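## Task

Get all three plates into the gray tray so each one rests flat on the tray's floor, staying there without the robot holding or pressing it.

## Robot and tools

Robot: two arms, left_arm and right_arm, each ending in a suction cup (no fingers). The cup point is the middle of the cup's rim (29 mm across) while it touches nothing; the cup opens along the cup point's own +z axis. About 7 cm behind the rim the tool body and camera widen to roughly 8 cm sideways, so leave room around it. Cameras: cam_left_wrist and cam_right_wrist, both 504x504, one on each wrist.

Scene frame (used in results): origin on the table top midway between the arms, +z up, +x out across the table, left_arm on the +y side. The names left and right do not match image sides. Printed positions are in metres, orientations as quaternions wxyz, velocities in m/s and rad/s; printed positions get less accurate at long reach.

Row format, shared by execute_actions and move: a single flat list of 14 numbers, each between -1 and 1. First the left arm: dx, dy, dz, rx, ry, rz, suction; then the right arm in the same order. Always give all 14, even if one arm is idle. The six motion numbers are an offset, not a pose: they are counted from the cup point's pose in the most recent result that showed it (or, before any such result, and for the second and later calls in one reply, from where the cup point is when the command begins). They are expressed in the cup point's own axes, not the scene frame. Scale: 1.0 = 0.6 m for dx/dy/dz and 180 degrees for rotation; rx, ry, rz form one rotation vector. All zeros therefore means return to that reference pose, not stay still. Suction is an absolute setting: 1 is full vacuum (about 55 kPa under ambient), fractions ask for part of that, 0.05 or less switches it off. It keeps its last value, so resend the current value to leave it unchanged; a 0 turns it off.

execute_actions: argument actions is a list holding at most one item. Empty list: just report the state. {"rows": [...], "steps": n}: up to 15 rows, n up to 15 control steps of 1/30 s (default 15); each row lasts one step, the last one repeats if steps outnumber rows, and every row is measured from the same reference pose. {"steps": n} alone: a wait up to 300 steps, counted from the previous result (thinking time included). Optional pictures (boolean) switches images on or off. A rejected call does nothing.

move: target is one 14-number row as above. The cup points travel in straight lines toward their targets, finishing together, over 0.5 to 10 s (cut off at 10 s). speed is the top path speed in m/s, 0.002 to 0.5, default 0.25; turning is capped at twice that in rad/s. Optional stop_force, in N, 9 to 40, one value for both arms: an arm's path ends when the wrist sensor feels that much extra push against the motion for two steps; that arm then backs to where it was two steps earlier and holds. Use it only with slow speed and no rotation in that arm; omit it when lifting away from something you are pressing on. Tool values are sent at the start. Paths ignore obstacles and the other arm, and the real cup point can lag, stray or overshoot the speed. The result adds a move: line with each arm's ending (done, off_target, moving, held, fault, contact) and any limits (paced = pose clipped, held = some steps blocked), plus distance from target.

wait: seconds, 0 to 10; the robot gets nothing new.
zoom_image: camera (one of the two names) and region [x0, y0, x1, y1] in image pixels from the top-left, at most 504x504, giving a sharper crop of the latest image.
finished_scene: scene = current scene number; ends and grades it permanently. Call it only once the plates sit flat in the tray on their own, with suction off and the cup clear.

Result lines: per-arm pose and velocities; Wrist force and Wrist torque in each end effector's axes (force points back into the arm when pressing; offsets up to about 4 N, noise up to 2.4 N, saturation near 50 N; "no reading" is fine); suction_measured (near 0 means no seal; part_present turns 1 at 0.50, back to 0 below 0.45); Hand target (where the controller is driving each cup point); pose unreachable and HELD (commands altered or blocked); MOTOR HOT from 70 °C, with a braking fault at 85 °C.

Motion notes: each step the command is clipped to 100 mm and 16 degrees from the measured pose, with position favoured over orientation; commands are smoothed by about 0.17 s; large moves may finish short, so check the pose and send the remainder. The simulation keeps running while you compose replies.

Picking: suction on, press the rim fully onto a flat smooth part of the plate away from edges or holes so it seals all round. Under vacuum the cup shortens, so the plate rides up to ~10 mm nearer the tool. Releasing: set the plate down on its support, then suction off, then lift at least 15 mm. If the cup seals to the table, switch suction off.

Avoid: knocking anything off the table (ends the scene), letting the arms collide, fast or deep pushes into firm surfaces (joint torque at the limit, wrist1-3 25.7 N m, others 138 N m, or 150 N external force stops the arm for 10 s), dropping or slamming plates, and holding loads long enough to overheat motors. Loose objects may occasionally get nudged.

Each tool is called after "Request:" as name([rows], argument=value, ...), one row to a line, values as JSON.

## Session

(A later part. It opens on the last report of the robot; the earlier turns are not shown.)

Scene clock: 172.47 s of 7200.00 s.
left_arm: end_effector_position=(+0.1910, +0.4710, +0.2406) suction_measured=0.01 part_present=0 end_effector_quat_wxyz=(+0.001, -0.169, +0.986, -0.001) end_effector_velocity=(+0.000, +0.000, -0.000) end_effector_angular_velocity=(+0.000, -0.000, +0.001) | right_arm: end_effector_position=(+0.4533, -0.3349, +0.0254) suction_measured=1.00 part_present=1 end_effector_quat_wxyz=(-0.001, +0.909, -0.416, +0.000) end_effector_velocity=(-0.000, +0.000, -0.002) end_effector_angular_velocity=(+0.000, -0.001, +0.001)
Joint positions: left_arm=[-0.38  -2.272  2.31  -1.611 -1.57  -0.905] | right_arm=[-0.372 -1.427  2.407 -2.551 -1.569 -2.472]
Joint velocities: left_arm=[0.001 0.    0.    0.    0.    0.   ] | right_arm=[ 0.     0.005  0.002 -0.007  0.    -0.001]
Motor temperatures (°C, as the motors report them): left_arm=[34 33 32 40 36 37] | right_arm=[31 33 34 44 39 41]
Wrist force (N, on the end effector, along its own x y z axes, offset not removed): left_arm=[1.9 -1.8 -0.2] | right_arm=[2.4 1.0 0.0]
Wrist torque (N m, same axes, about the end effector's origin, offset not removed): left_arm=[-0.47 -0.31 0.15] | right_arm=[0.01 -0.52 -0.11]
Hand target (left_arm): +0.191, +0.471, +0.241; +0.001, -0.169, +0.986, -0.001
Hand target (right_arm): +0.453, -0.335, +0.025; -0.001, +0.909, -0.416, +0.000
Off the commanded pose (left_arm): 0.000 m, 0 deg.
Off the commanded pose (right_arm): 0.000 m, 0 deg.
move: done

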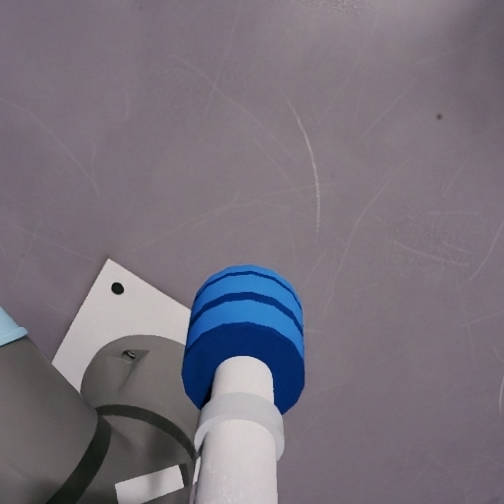

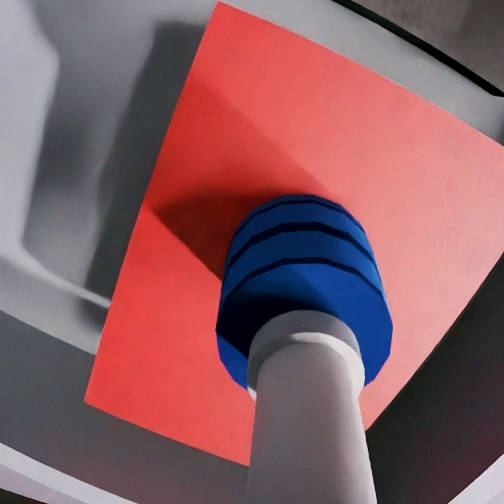

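Request:
move(target=[0,0,0,0,0,0,0,0,0,0.035,0,0,0,1], speed=0.012, stop_force=9)

Request:
move(target=[0,0,0,0,0,0,0,0,0,-0.002,0,0,0,0], speed=0.002)

Request:
move(target=[0,0,0,0,0,0,0,0,0,-0.2,0,0,0,0], speed=0.12)

Request:
move(target=[0,0,0,0,0,0,0,-0.825,-0.3,0.03,0,0,0.395,0])

Request:
move(target=[0,0,0,0,0,0,0,0,0,0.115,0,0,0,0])

Scene clock: 180.73 s of 7200.00 s.
left_arm: end_effector_position=(+0.1910, +0.4710, +0.2406) suction_measured=0.01 part_present=0 end_effector_quat_wxyz=(+0.001, -0.169, +0.986, -0.001) end_effector_velocity=(-0.000, +0.000, -0.000) end_effector_angular_velocity=(-0.000, +0.000, +0.001) | right_arm: end_effector_position=(+0.4533, -0.3349, +0.0045) suction_measured=1.00 part_present=1 end_effector_quat_wxyz=(-0.001, +0.909, -0.416, -0.000) end_effector_velocity=(-0.000, +0.001, -0.002) end_effector_angular_velocity=(+0.000, +0.000, +0.001)
Joint positions: left_arm=[-0.38  -2.272  2.31  -1.611 -1.57  -0.905] | right_arm=[-0.372 -1.364  2.423 -2.63  -1.569 -2.472]
Joint velocities: left_arm=[ 0.001 -0.     0.     0.    -0.    -0.   ] | right_arm=[ 0.002  0.007  0.001 -0.008  0.     0.   ]
Motor temperatures (°C, as the motors report them): left_arm=[34 33 32 40 36 37] | right_arm=[31 33 34 44 39 41]
Wrist force (N, on the end effector, along its own x y z axes, offset not removed): left_arm=[1.8 -0.3 -0.3] | right_arm=[2.1 0.8 -0.9]
Wrist torque (N m, same axes, about the end effector's origin, offset not removed): left_arm=[-0.22 0.08 -0.02] | right_arm=[-0.04 -0.51 -0.23]
Hand target (left_arm): +0.191, +0.471, +0.241; +0.001, -0.169, +0.986, -0.001
Hand target (right_arm): +0.453, -0.335, +0.004; -0.001, +0.909, -0.416, +0.000
Off the commanded pose (left_arm): 0.000 m, 0 deg.
Off the commanded pose (right_arm): 0.000 m, 0 deg.
After step 90, 3.30 s passed at rest.
move: done

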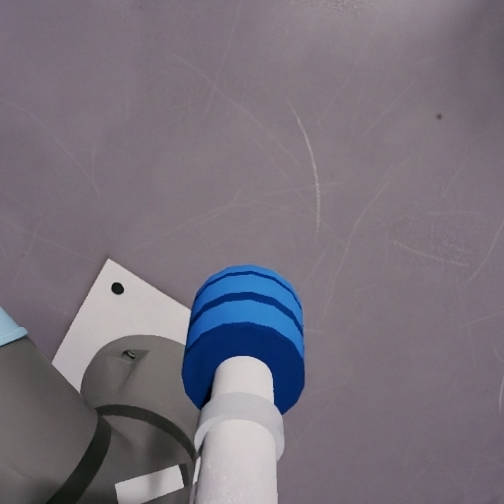

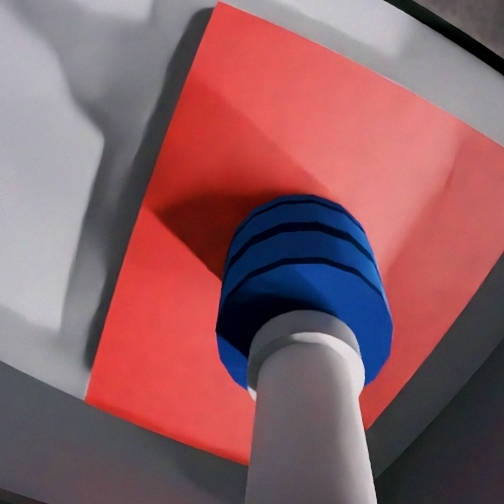

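Scene clock: 181.57 s of 7200.00 s.
left_arm: end_effector_position=(+0.1910, +0.4710, +0.2406) suction_measured=0.01 part_present=0 end_effector_quat_wxyz=(+0.001, -0.169, +0.986, -0.001) end_effector_velocity=(-0.000, -0.000, +0.000) end_effector_angular_velocity=(-0.001, +0.000, +0.001) | right_arm: end_effector_position=(+0.4533, -0.3349, +0.0057) suction_measured=0.00 part_present=0 end_effector_quat_wxyz=(-0.001, +0.909, -0.416, -0.000) end_effector_velocity=(+0.000, -0.000, +0.000) end_effector_angular_velocity=(+0.000, -0.000, -0.001)
Joint positions: left_arm=[-0.38  -2.272  2.31  -1.611 -1.57  -0.905] | right_arm=[-0.372 -1.368  2.422 -2.625 -1.569 -2.472]
Joint velocities: left_arm=[ 0.001  0.    -0.    -0.    -0.001 -0.   ] | right_arm=[-0.    -0.001 -0.     0.001  0.     0.001]
Motor temperatures (°C, as the motors report them): left_arm=[34 33 32 40 36 37] | right_arm=[31 33 34 44 39 41]
Wrist force (N, on the end effector, along its own x y z axes, offset not removed): left_arm=[-1.1 -1.6 0.5] | right_arm=[1.1 -0.1 -5.4]
Wrist torque (N m, same axes, about the end effector's origin, offset not removed): left_arm=[-0.44 0.38 0.16] | right_arm=[-0.07 -0.20 -0.16]
Hand target (left_arm): +0.191, +0.471, +0.241; +0.001, -0.169, +0.986, -0.001
Hand target (right_arm): +0.453, -0.335, +0.006; -0.001, +0.909, -0.416, -0.000
Off the commanded pose (left_arm): 0.000 m, 0 deg.
Off the commanded pose (right_arm): 0.000 m, 0 deg.
move: done

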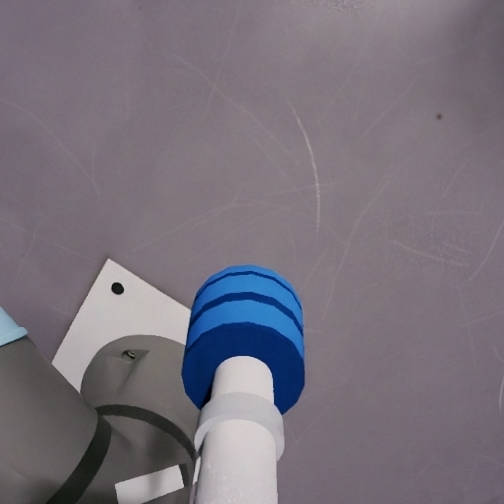

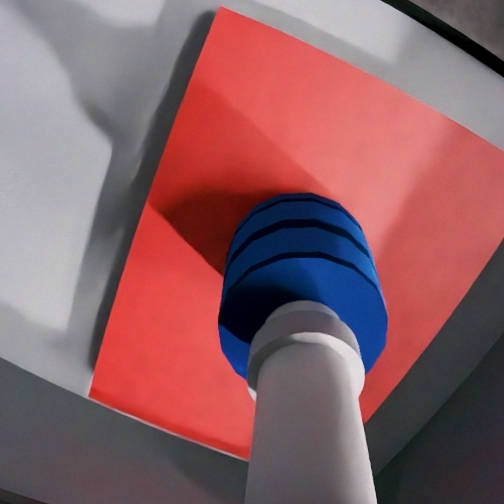

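Scene clock: 183.07 s of 7200.00 s.
left_arm: end_effector_position=(+0.1910, +0.4710, +0.2406) suction_measured=0.01 part_present=0 end_effector_quat_wxyz=(+0.001, -0.169, +0.986, -0.001) end_effector_velocity=(-0.000, +0.001, -0.000) end_effector_angular_velocity=(-0.000, +0.000, +0.003) | right_arm: end_effector_position=(+0.4533, -0.3349, +0.1257) suction_measured=0.00 part_present=0 end_effector_quat_wxyz=(-0.001, +0.909, -0.416, +0.000) end_effector_velocity=(+0.000, +0.000, +0.002) end_effector_angular_velocity=(+0.000, -0.000, +0.002)
Joint positions: left_arm=[-0.38  -2.272  2.31  -1.611 -1.57  -0.905] | right_arm=[-0.372 -1.665  2.285 -2.191 -1.57  -2.472]
Joint velocities: left_arm=[ 0.003 -0.     0.     0.    -0.    -0.   ] | right_arm=[ 0.001 -0.003 -0.003  0.006  0.    -0.001]
Motor temperatures (°C, as the motors report them): left_arm=[34 33 32 40 36 37] | right_arm=[31 33 34 44 39 41]
Wrist force (N, on the end effector, along its own x y z axes, offset not removed): left_arm=[2.1 -1.1 5.9] | right_arm=[3.0 0.1 -3.2]
Wrist torque (N m, same axes, about the end effector's origin, offset not removed): left_arm=[-0.44 -0.23 -0.12] | right_arm=[-0.09 -0.55 -0.20]
Hand target (left_arm): +0.191, +0.471, +0.241; +0.001, -0.169, +0.986, -0.001
Hand target (right_arm): +0.453, -0.335, +0.126; -0.001, +0.909, -0.416, -0.000
Off the commanded pose (left_arm): 0.000 m, 0 deg.
Off the commanded pose (right_arm): 0.000 m, 0 deg.
move: done

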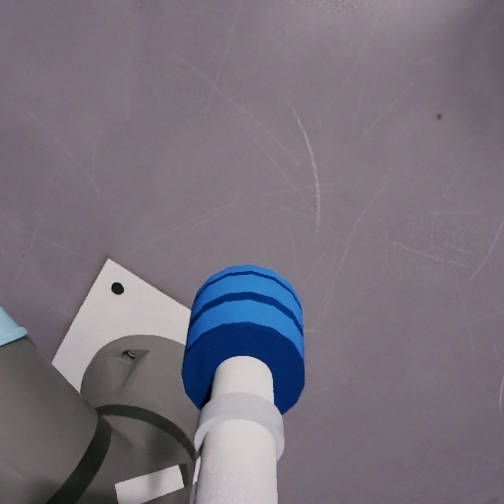

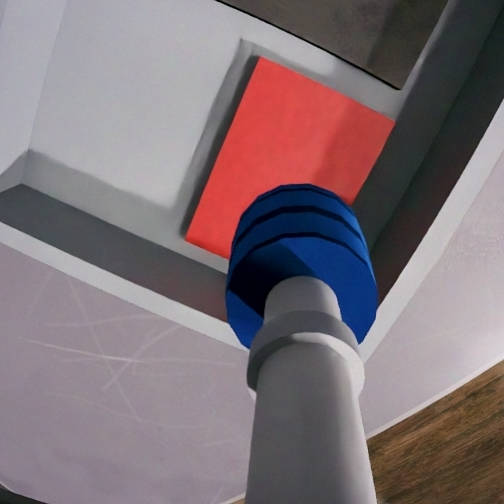

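Scene clock: 186.13 s of 7200.00 s.
left_arm: end_effector_position=(+0.1910, +0.4710, +0.2406) suction_measured=0.01 part_present=0 end_effector_quat_wxyz=(+0.001, -0.169, +0.986, -0.001) end_effector_velocity=(+0.000, +0.000, +0.000) end_effector_angular_velocity=(+0.000, -0.000, +0.001) | right_arm: end_effector_position=(+0.2650, +0.1575, +0.1072) suction_measured=0.00 part_present=0 end_effector_quat_wxyz=(-0.000, -0.498, +0.867, +0.001) end_effector_velocity=(-0.000, +0.001, -0.000) end_effector_angular_velocity=(-0.002, +0.000, -0.005)
Joint positions: left_arm=[-0.38  -2.272  2.31  -1.611 -1.57  -0.905] | right_arm=[ 0.797 -1.206  1.803 -2.167 -1.57  -0.062]
Joint velocities: left_arm=[ 0.001  0.    -0.     0.     0.    -0.   ] | right_arm=[ 0.002  0.004 -0.005  0.003 -0.001  0.007]
Motor temperatures (°C, as the motors report them): left_arm=[34 33 32 40 36 37] | right_arm=[31 33 34 44 39 41]
Wrist force (N, on the end effector, along its own x y z axes, offset not removed): left_arm=[-5.2 1.7 4.1] | right_arm=[2.0 0.8 -1.5]
Wrist torque (N m, same axes, about the end effector's origin, offset not removed): left_arm=[0.22 0.67 0.10] | right_arm=[0.04 -0.48 -0.15]
Hand target (left_arm): +0.191, +0.471, +0.241; +0.001, -0.169, +0.986, -0.001
Hand target (right_arm): +0.265, +0.158, +0.107; -0.000, -0.498, +0.867, +0.001
Off the commanded pose (left_arm): 0.000 m, 0 deg.
Off the commanded pose (right_arm): 0.001 m, 0 deg.
move: done

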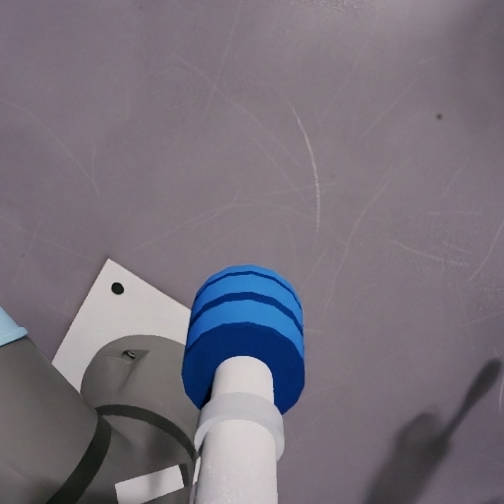

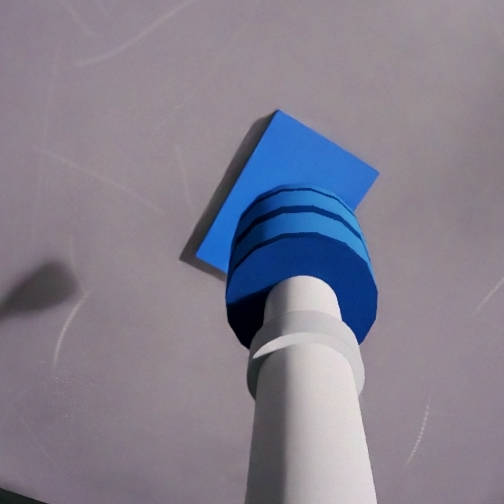

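Scene clock: 187.07 s of 7200.00 s.
left_arm: end_effector_position=(+0.1910, +0.4710, +0.2406) suction_measured=0.01 part_present=0 end_effector_quat_wxyz=(+0.001, -0.169, +0.986, -0.001) end_effector_velocity=(-0.000, -0.000, -0.000) end_effector_angular_velocity=(+0.000, +0.000, -0.000) | right_arm: end_effector_position=(+0.2650, +0.1574, +0.0384) suction_measured=0.00 part_present=0 end_effector_quat_wxyz=(-0.000, -0.498, +0.867, +0.001) end_effector_velocity=(-0.000, +0.000, -0.002) end_effector_angular_velocity=(-0.001, +0.000, +0.003)
Joint positions: left_arm=[-0.38  -2.272  2.31  -1.611 -1.57  -0.905] | right_arm=[ 0.797 -1.101  1.864 -2.334 -1.57  -0.062]
Joint velocities: left_arm=[-0.  0.  0. -0.  0. -0.] | right_arm=[ 0.001  0.004  0.001 -0.004 -0.    -0.002]
Motor temperatures (°C, as the motors report them): left_arm=[34 33 32 40 36 37] | right_arm=[31 33 34 44 39 41]
Wrist force (N, on the end effector, along its own x y z axes, offset not removed): left_arm=[0.7 0.6 2.2] | right_arm=[1.7 0.7 -0.7]
Wrist torque (N m, same axes, about the end effector's origin, offset not removed): left_arm=[-0.05 0.06 -0.08] | right_arm=[-0.08 -0.35 -0.18]
Hand target (left_arm): +0.191, +0.471, +0.241; +0.001, -0.169, +0.986, -0.001
Hand target (right_arm): +0.265, +0.157, +0.038; -0.000, -0.498, +0.867, +0.001
Off the commanded pose (left_arm): 0.000 m, 0 deg.
Off the commanded pose (right_arm): 0.000 m, 0 deg.
move: done

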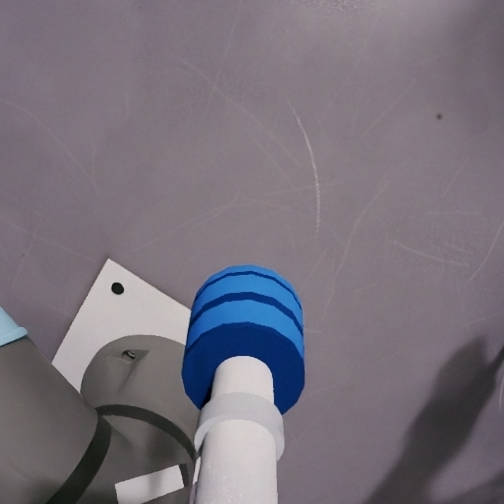

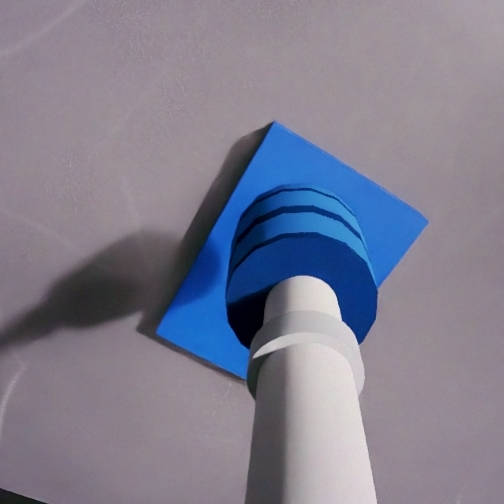

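Request:
move(target=[0,0,0,0,0,0,0,0.025,0.005,0.025,0,0,0,0], speed=0.04)

Request:
move(target=[0,0,0,0,0,0,0,0,0,0.045,0,0,0,1], speed=0.008, stop_force=9)

Request:
move(target=[0,0,0,0,0,0,0,0,0,-0.18,0,0,0,1], speed=0.15)

Request:
move(target=[0,0,0,0,0,0,0,0.625,-0.6,0,0,0,-0.42,1])

Request:
move(target=[0,0,0,0,0,0,0,0,0,0.13,0,0,0,1], speed=0.02, stop_force=9)

Scene clock: 194.97 s of 7200.00 s.
left_arm: end_effector_position=(+0.1910, +0.4710, +0.2406) suction_measured=0.01 part_present=0 end_effector_quat_wxyz=(+0.001, -0.169, +0.986, -0.001) end_effector_velocity=(-0.000, -0.001, -0.000) end_effector_angular_velocity=(-0.000, +0.000, -0.002) | right_arm: end_effector_position=(+0.2550, +0.1461, +0.0235) suction_measured=0.00 part_present=0 end_effector_quat_wxyz=(-0.000, -0.498, +0.867, +0.001) end_effector_velocity=(-0.000, -0.001, -0.001) end_effector_angular_velocity=(-0.001, -0.000, -0.000)
Joint positions: left_arm=[-0.38  -2.272  2.31  -1.611 -1.57  -0.905] | right_arm=[ 0.801 -1.1    1.916 -2.387 -1.57  -0.059]
Joint velocities: left_arm=[-0.002 -0.     0.    -0.    -0.     0.   ] | right_arm=[-0.     0.     0.004 -0.004 -0.001  0.   ]
Motor temperatures (°C, as the motors report them): left_arm=[34 33 32 40 36 37] | right_arm=[31 33 34 44 39 41]
Wrist force (N, on the end effector, along its own x y z axes, offset not removed): left_arm=[-0.7 -1.0 1.5] | right_arm=[0.9 3.0 -0.5]
Wrist torque (N m, same axes, about the end effector's origin, offset not removed): left_arm=[-0.19 0.21 0.16] | right_arm=[0.19 -0.25 -0.19]
Hand target (left_arm): +0.191, +0.471, +0.241; +0.001, -0.169, +0.986, -0.001
Hand target (right_arm): +0.255, +0.146, +0.023; -0.000, -0.498, +0.867, +0.001
Off the commanded pose (left_arm): 0.000 m, 0 deg.
Off the commanded pose (right_arm): 0.000 m, 0 deg.
After step 90, 4.00 s passed at rest.
move: done

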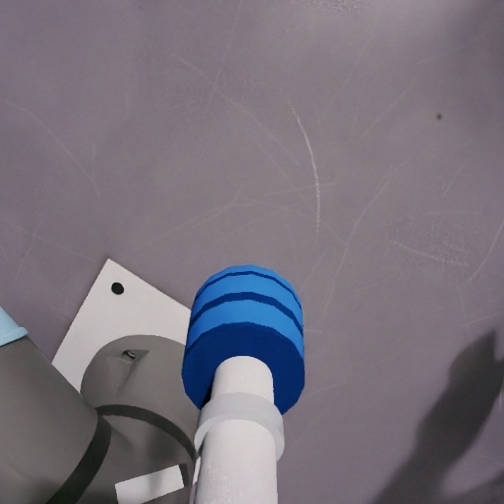

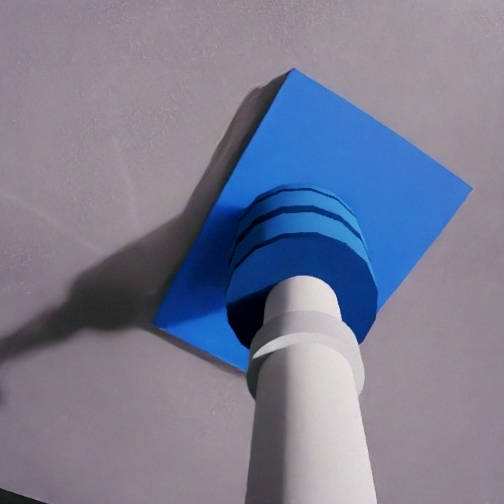

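Scene clock: 198.47 s of 7200.00 s.
left_arm: end_effector_position=(+0.1910, +0.4710, +0.2406) suction_measured=0.01 part_present=0 end_effector_quat_wxyz=(+0.001, -0.169, +0.986, -0.001) end_effector_velocity=(-0.000, -0.000, -0.000) end_effector_angular_velocity=(-0.000, +0.000, -0.000) | right_arm: end_effector_position=(+0.2549, +0.1460, -0.0015) suction_measured=1.00 part_present=1 end_effector_quat_wxyz=(-0.000, -0.498, +0.867, +0.001) end_effector_velocity=(-0.001, -0.001, +0.002) end_effector_angular_velocity=(-0.003, +0.002, -0.002)
Joint positions: left_arm=[-0.38  -2.272  2.31  -1.611 -1.57  -0.905] | right_arm=[ 0.801 -1.053  1.929 -2.447 -1.57  -0.058]
Joint velocities: left_arm=[-0. -0.  0.  0. -0. -0.] | right_arm=[ 0.    -0.004  0.     0.007  0.     0.003]
Motor temperatures (°C, as the motors report them): left_arm=[34 33 32 40 36 37] | right_arm=[31 33 34 44 39 41]
Wrist force (N, on the end effector, along its own x y z axes, offset not removed): left_arm=[-0.5 -0.2 2.8] | right_arm=[6.4 1.4 -30.0]
Wrist torque (N m, same axes, about the end effector's origin, offset not removed): left_arm=[-0.21 0.22 0.09] | right_arm=[0.12 -0.38 -0.14]
Hand target (left_arm): +0.191, +0.471, +0.241; +0.001, -0.169, +0.986, -0.001
Hand target (right_arm): +0.255, +0.146, -0.001; -0.000, -0.498, +0.867, +0.001
Off the commanded pose (left_arm): 0.000 m, 0 deg.
Off the commanded pose (right_arm): 0.002 m, 0 deg.
move: contact (right_arm)

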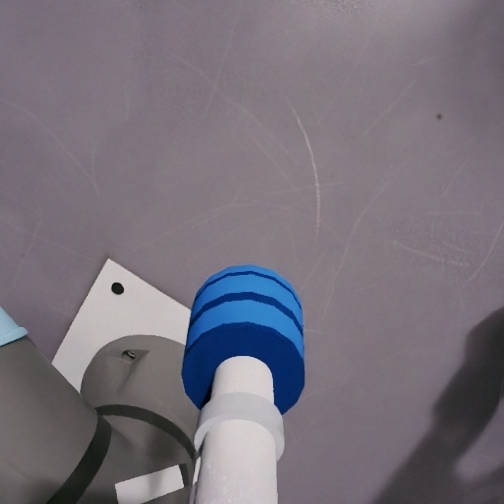

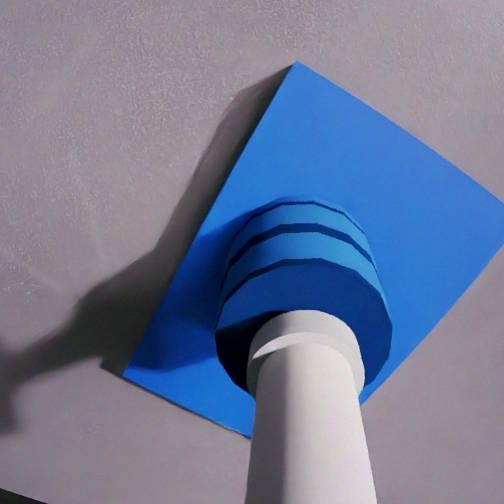

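Scene clock: 199.70 s of 7200.00 s.
left_arm: end_effector_position=(+0.1910, +0.4710, +0.2406) suction_measured=0.01 part_present=0 end_effector_quat_wxyz=(+0.001, -0.169, +0.986, -0.001) end_effector_velocity=(+0.000, +0.000, -0.000) end_effector_angular_velocity=(+0.001, -0.000, -0.000) | right_arm: end_effector_position=(+0.2549, +0.1461, +0.1064) suction_measured=1.00 part_present=1 end_effector_quat_wxyz=(-0.000, -0.498, +0.867, +0.001) end_effector_velocity=(+0.001, -0.000, +0.001) end_effector_angular_velocity=(-0.001, +0.001, -0.002)
Joint positions: left_arm=[-0.38  -2.272  2.31  -1.611 -1.57  -0.905] | right_arm=[ 0.801 -1.234  1.846 -2.183 -1.57  -0.058]
Joint velocities: left_arm=[-0.    -0.     0.    -0.     0.001  0.   ] | right_arm=[-0.001 -0.001 -0.002  0.005 -0.     0.001]
Motor temperatures (°C, as the motors report them): left_arm=[34 33 32 40 36 37] | right_arm=[31 33 34 44 39 41]
Wrist force (N, on the end effector, along its own x y z axes, offset not removed): left_arm=[-1.3 -0.3 -0.5] | right_arm=[1.1 1.0 -0.2]
Wrist torque (N m, same axes, about the end effector's origin, offset not removed): left_arm=[-0.31 0.18 0.26] | right_arm=[0.10 -0.33 -0.21]
Hand target (left_arm): +0.191, +0.471, +0.241; +0.001, -0.169, +0.986, -0.001
Hand target (right_arm): +0.255, +0.146, +0.107; -0.000, -0.498, +0.867, +0.001
Off the commanded pose (left_arm): 0.000 m, 0 deg.
Off the commanded pose (right_arm): 0.000 m, 0 deg.
move: done

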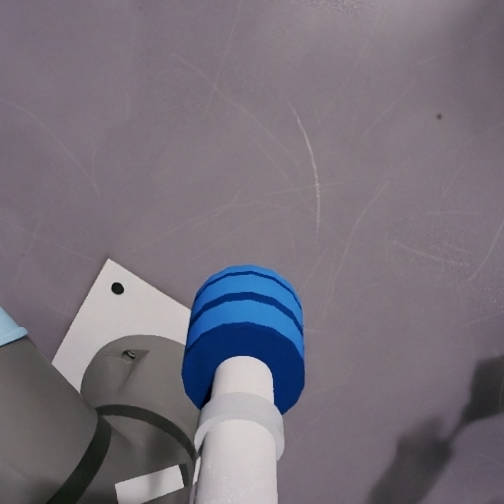

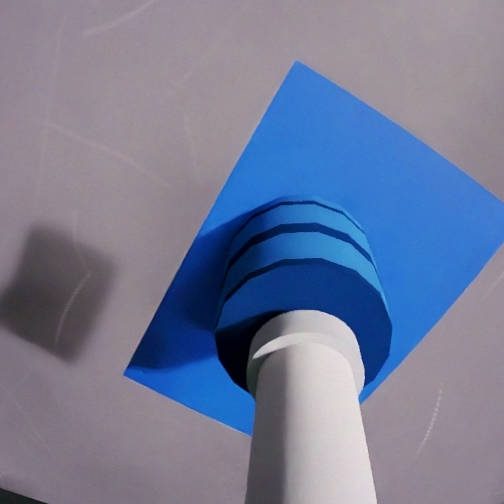

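Scene clock: 202.93 s of 7200.00 s.
left_arm: end_effector_position=(+0.1910, +0.4710, +0.2406) suction_measured=0.01 part_present=0 end_effector_quat_wxyz=(+0.001, -0.169, +0.986, -0.001) end_effector_velocity=(+0.000, -0.000, +0.000) end_effector_angular_velocity=(-0.000, -0.000, -0.001) | right_arm: end_effector_position=(+0.3778, -0.3595, +0.1069) suction_measured=1.00 part_present=1 end_effector_quat_wxyz=(-0.001, +0.925, -0.380, +0.000) end_effector_velocity=(+0.001, -0.002, -0.000) end_effector_angular_velocity=(+0.003, -0.000, +0.006)
Joint positions: left_arm=[-0.38  -2.272  2.31  -1.611 -1.57  -0.905] | right_arm=[-0.498 -1.861  2.49  -2.2   -1.57  -2.676]
Joint velocities: left_arm=[-0.  0. -0.  0.  0.  0.] | right_arm=[-0.007  0.001 -0.     0.     0.003 -0.013]
Motor temperatures (°C, as the motors report them): left_arm=[34 33 32 40 36 37] | right_arm=[31 33 34 44 39 41]
Wrist force (N, on the end effector, along its own x y z axes, offset not removed): left_arm=[0.9 1.0 -1.0] | right_arm=[-0.6 -0.2 -0.3]
Wrist torque (N m, same axes, about the end effector's origin, offset not removed): left_arm=[-0.20 -0.14 -0.08] | right_arm=[-0.10 0.00 -0.11]
Hand target (left_arm): +0.191, +0.471, +0.241; +0.001, -0.169, +0.986, -0.001
Hand target (right_arm): +0.378, -0.360, +0.107; -0.001, +0.925, -0.380, +0.000
Off the commanded pose (left_arm): 0.000 m, 0 deg.
Off the commanded pose (right_arm): 0.001 m, 0 deg.
move: done

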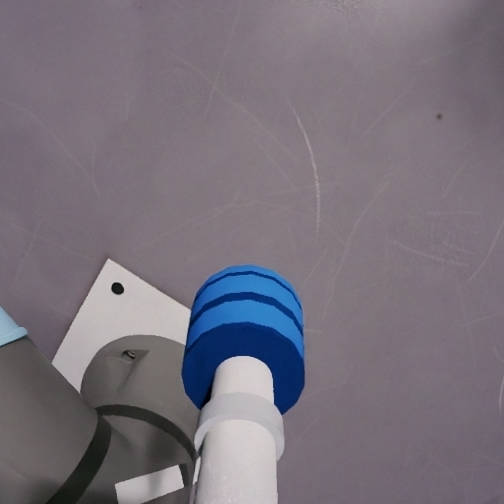

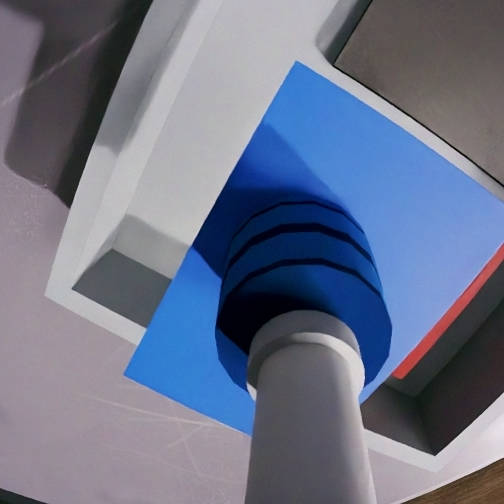

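Scene clock: 207.13 s of 7200.00 s.
left_arm: end_effector_position=(+0.1910, +0.4710, +0.2406) suction_measured=0.01 part_present=0 end_effector_quat_wxyz=(+0.001, -0.169, +0.986, -0.001) end_effector_velocity=(-0.000, +0.000, -0.000) end_effector_angular_velocity=(-0.001, +0.001, +0.001) | right_arm: end_effector_position=(+0.3778, -0.3596, +0.0289) suction_measured=1.00 part_present=1 end_effector_quat_wxyz=(-0.001, +0.925, -0.380, +0.000) end_effector_velocity=(+0.000, -0.000, -0.002) end_effector_angular_velocity=(+0.000, -0.000, +0.001)
Joint positions: left_arm=[-0.38  -2.272  2.31  -1.611 -1.57  -0.905] | right_arm=[-0.499 -1.625  2.605 -2.552 -1.57  -2.677]
Joint velocities: left_arm=[ 0.001  0.     0.    -0.    -0.001  0.   ] | right_arm=[-0.     0.007  0.002 -0.009  0.    -0.001]
Motor temperatures (°C, as the motors report them): left_arm=[34 33 32 40 36 37] | right_arm=[31 33 34 44 39 41]
Wrist force (N, on the end effector, along its own x y z axes, offset not removed): left_arm=[-2.7 0.7 1.5] | right_arm=[3.4 -0.9 0.8]
Wrist torque (N m, same axes, about the end effector's origin, offset not removed): left_arm=[-0.16 0.53 -0.04] | right_arm=[-0.18 -0.67 -0.08]
Hand target (left_arm): +0.191, +0.471, +0.241; +0.001, -0.169, +0.986, -0.001
Hand target (right_arm): +0.378, -0.360, +0.029; -0.001, +0.925, -0.380, +0.000
Off the commanded pose (left_arm): 0.000 m, 0 deg.
Off the commanded pose (right_arm): 0.000 m, 0 deg.
move: done

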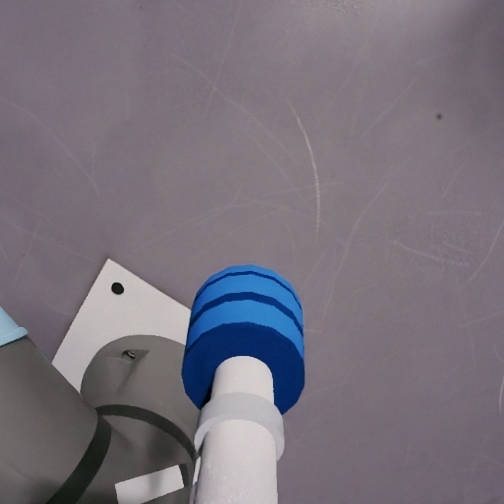

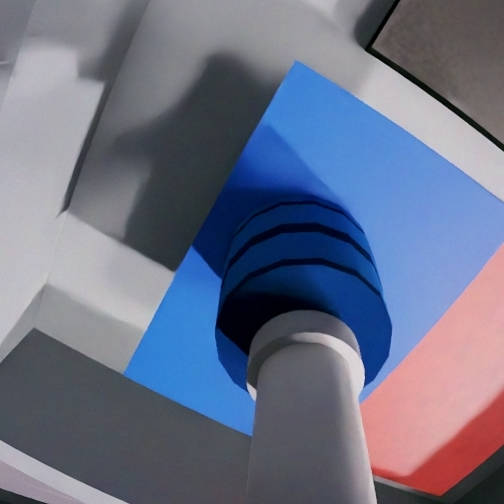

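Request:
move(target=[0,0,0,0,0,0,0,-0.01,0.017,0,0,0,0,1], speed=0.02)

Request:
move(target=[0,0,0,0,0,0,0,0,0,0.042,0,0,0,1], speed=0.012, stop_force=9)

Request:
move(target=[0,0,0,0,0,0,0,0,0,-0.002,0,0,0,0], speed=0.002)

Request:
move(target=[0,0,0,0,0,0,0,0,0,-0.2,0,0,0,0], speed=0.12)

Scene clock: 215.50 s of 7200.00 s.
left_arm: end_effector_position=(+0.1910, +0.4710, +0.2406) suction_measured=0.01 part_present=0 end_effector_quat_wxyz=(+0.001, -0.169, +0.986, -0.001) end_effector_velocity=(-0.000, +0.000, -0.000) end_effector_angular_velocity=(+0.000, +0.000, +0.000) | right_arm: end_effector_position=(+0.3665, -0.3626, +0.0289) suction_measured=1.00 part_present=1 end_effector_quat_wxyz=(-0.001, +0.925, -0.380, +0.000) end_effector_velocity=(-0.002, -0.000, +0.000) end_effector_angular_velocity=(-0.000, -0.000, +0.002)
Joint positions: left_arm=[-0.38  -2.272  2.31  -1.611 -1.57  -0.905] | right_arm=[-0.521 -1.658  2.634 -2.547 -1.57  -2.699]
Joint velocities: left_arm=[0. 0. 0. 0. 0. 0.] | right_arm=[-0.003 -0.006  0.004  0.001  0.    -0.005]
Motor temperatures (°C, as the motors report them): left_arm=[34 33 32 40 36 37] | right_arm=[31 33 34 44 39 41]
Wrist force (N, on the end effector, along its own x y z axes, offset not removed): left_arm=[4.1 3.7 -0.9] | right_arm=[1.2 1.7 -0.3]
Wrist torque (N m, same axes, about the end effector's origin, offset not removed): left_arm=[0.35 -0.56 0.06] | right_arm=[0.16 -0.29 -0.20]
Hand target (left_arm): +0.191, +0.471, +0.241; +0.001, -0.169, +0.986, -0.001
Hand target (right_arm): +0.366, -0.363, +0.029; -0.001, +0.925, -0.380, +0.000
Off the commanded pose (left_arm): 0.000 m, 0 deg.
Off the commanded pose (right_arm): 0.000 m, 0 deg.
After step 90, 4.47 s passed at rest.
move: done

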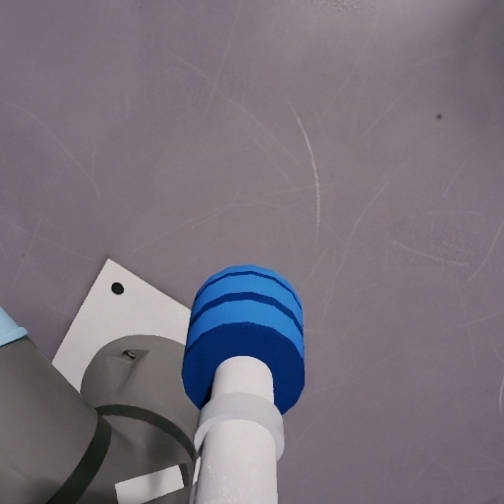

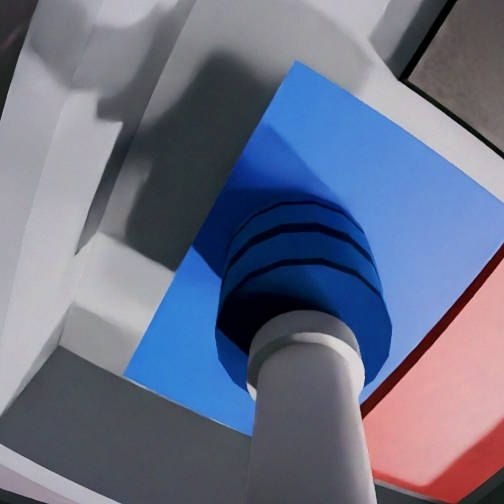

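Scene clock: 217.83 s of 7200.00 s.
left_arm: end_effector_position=(+0.1910, +0.4710, +0.2406) suction_measured=0.01 part_present=0 end_effector_quat_wxyz=(+0.001, -0.169, +0.986, -0.001) end_effector_velocity=(-0.000, +0.000, -0.000) end_effector_angular_velocity=(-0.000, +0.000, +0.001) | right_arm: end_effector_position=(+0.3665, -0.3626, +0.0039) suction_measured=1.00 part_present=1 end_effector_quat_wxyz=(-0.001, +0.925, -0.380, +0.000) end_effector_velocity=(-0.000, -0.000, -0.002) end_effector_angular_velocity=(+0.000, +0.001, -0.001)
Joint positions: left_arm=[-0.38  -2.272  2.31  -1.611 -1.57  -0.905] | right_arm=[-0.521 -1.551  2.662 -2.682 -1.57  -2.699]
Joint velocities: left_arm=[ 0.001 -0.     0.    -0.    -0.     0.   ] | right_arm=[-0.001  0.011  0.002 -0.012 -0.     0.   ]
Motor temperatures (°C, as the motors report them): left_arm=[34 33 32 40 36 37] | right_arm=[31 33 34 44 39 41]
Wrist force (N, on the end effector, along its own x y z axes, offset not removed): left_arm=[2.0 0.1 4.0] | right_arm=[1.5 1.7 -0.7]
Wrist torque (N m, same axes, about the end effector's origin, offset not removed): left_arm=[-0.08 -0.18 -0.29] | right_arm=[0.11 -0.30 -0.31]
Hand target (left_arm): +0.191, +0.471, +0.241; +0.001, -0.169, +0.986, -0.001
Hand target (right_arm): +0.367, -0.363, +0.004; -0.001, +0.925, -0.380, +0.000
Off the commanded pose (left_arm): 0.000 m, 0 deg.
Off the commanded pose (right_arm): 0.000 m, 0 deg.
move: done

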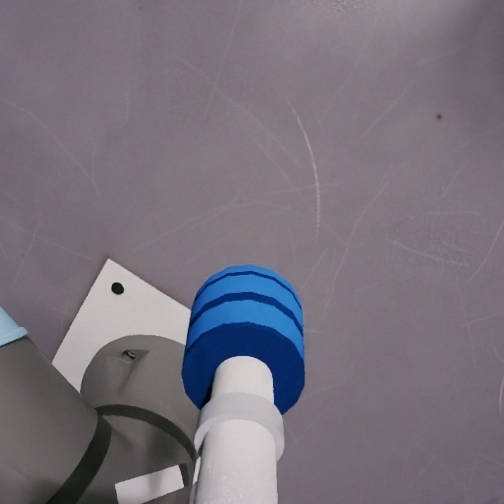

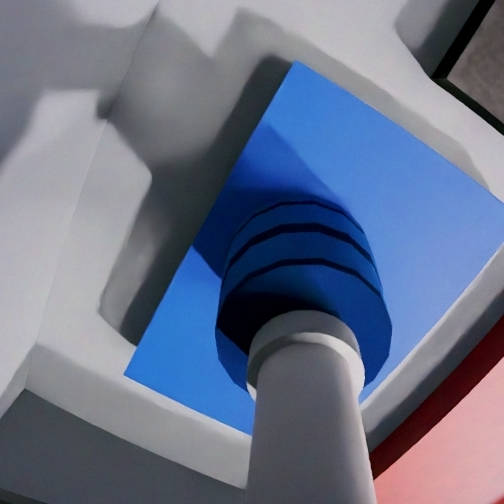

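Scene clock: 218.67 s of 7200.00 s.
left_arm: end_effector_position=(+0.1910, +0.4710, +0.2406) suction_measured=0.01 part_present=0 end_effector_quat_wxyz=(+0.001, -0.169, +0.986, -0.001) end_effector_velocity=(+0.000, -0.000, +0.000) end_effector_angular_velocity=(+0.000, -0.000, -0.000) | right_arm: end_effector_position=(+0.3665, -0.3626, +0.0050) suction_measured=0.00 part_present=0 end_effector_quat_wxyz=(-0.001, +0.925, -0.380, +0.000) end_effector_velocity=(+0.000, -0.000, +0.000) end_effector_angular_velocity=(+0.000, +0.000, -0.002)
Joint positions: left_arm=[-0.38  -2.272  2.31  -1.611 -1.57  -0.905] | right_arm=[-0.521 -1.556  2.66  -2.676 -1.57  -2.699]
Joint velocities: left_arm=[-0. -0. -0. -0.  0. -0.] | right_arm=[-0.001 -0.001 -0.     0.002  0.     0.001]
Motor temperatures (°C, as the motors report them): left_arm=[34 33 32 40 36 37] | right_arm=[31 33 34 44 39 41]
Wrist force (N, on the end effector, along its own x y z axes, offset not removed): left_arm=[-0.3 3.1 -1.1] | right_arm=[1.8 -0.5 -4.6]
Wrist torque (N m, same axes, about the end effector's origin, offset not removed): left_arm=[0.49 -0.01 0.10] | right_arm=[-0.13 -0.40 -0.16]
Hand target (left_arm): +0.191, +0.471, +0.241; +0.001, -0.169, +0.986, -0.001
Hand target (right_arm): +0.367, -0.363, +0.005; -0.001, +0.925, -0.380, +0.000
Off the commanded pose (left_arm): 0.000 m, 0 deg.
Off the commanded pose (right_arm): 0.000 m, 0 deg.
move: done

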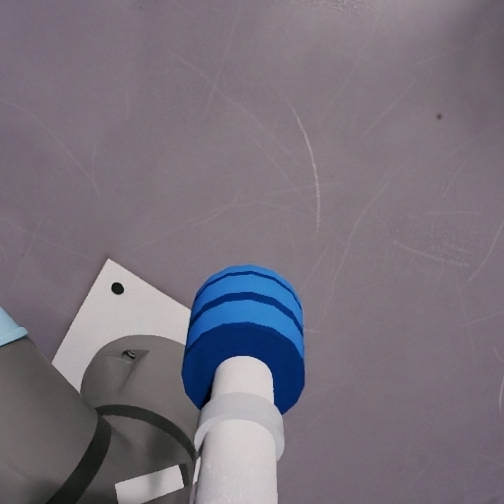

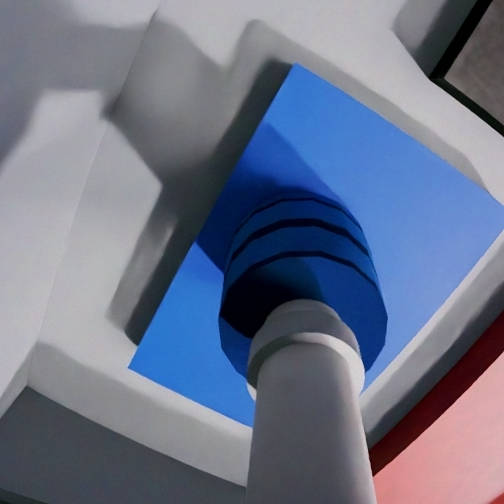

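Scene clock: 220.17 s of 7200.00 s.
left_arm: end_effector_position=(+0.1910, +0.4710, +0.2406) suction_measured=0.01 part_present=0 end_effector_quat_wxyz=(+0.001, -0.169, +0.986, -0.001) end_effector_velocity=(-0.000, +0.000, -0.000) end_effector_angular_velocity=(-0.000, +0.000, +0.000) | right_arm: end_effector_position=(+0.3665, -0.3626, +0.1251) suction_measured=0.00 part_present=0 end_effector_quat_wxyz=(-0.001, +0.925, -0.380, +0.000) end_effector_velocity=(-0.000, -0.000, +0.002) end_effector_angular_velocity=(+0.000, +0.001, -0.001)
Joint positions: left_arm=[-0.38  -2.272  2.31  -1.611 -1.57  -0.905] | right_arm=[-0.521 -1.941  2.481 -2.111 -1.57  -2.699]
Joint velocities: left_arm=[ 0.  0.  0.  0. -0.  0.] | right_arm=[-0.001 -0.004 -0.004  0.008  0.     0.   ]
Motor temperatures (°C, as the motors report them): left_arm=[34 33 32 40 36 37] | right_arm=[31 33 34 44 39 41]
Wrist force (N, on the end effector, along its own x y z axes, offset not removed): left_arm=[0.0 -2.3 0.3] | right_arm=[0.9 2.3 0.5]
Wrist torque (N m, same axes, about the end effector's origin, offset not removed): left_arm=[-0.45 0.11 0.14] | right_arm=[0.21 -0.33 -0.12]
Hand target (left_arm): +0.191, +0.471, +0.241; +0.001, -0.169, +0.986, -0.001
Hand target (right_arm): +0.367, -0.363, +0.125; -0.001, +0.925, -0.380, +0.000
Off the commanded pose (left_arm): 0.000 m, 0 deg.
Off the commanded pose (right_arm): 0.000 m, 0 deg.
move: done

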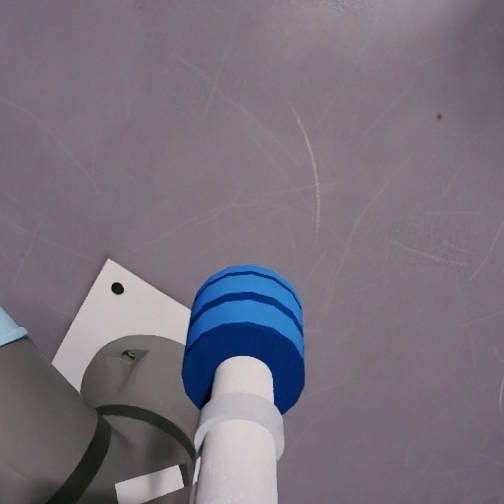

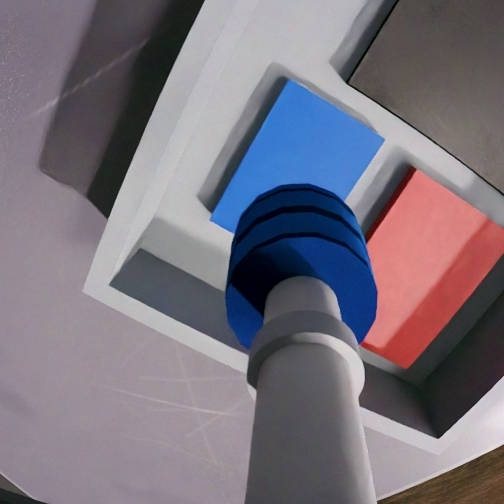

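Request:
finished_scene(scene=1)

The scene is finished: the task was done.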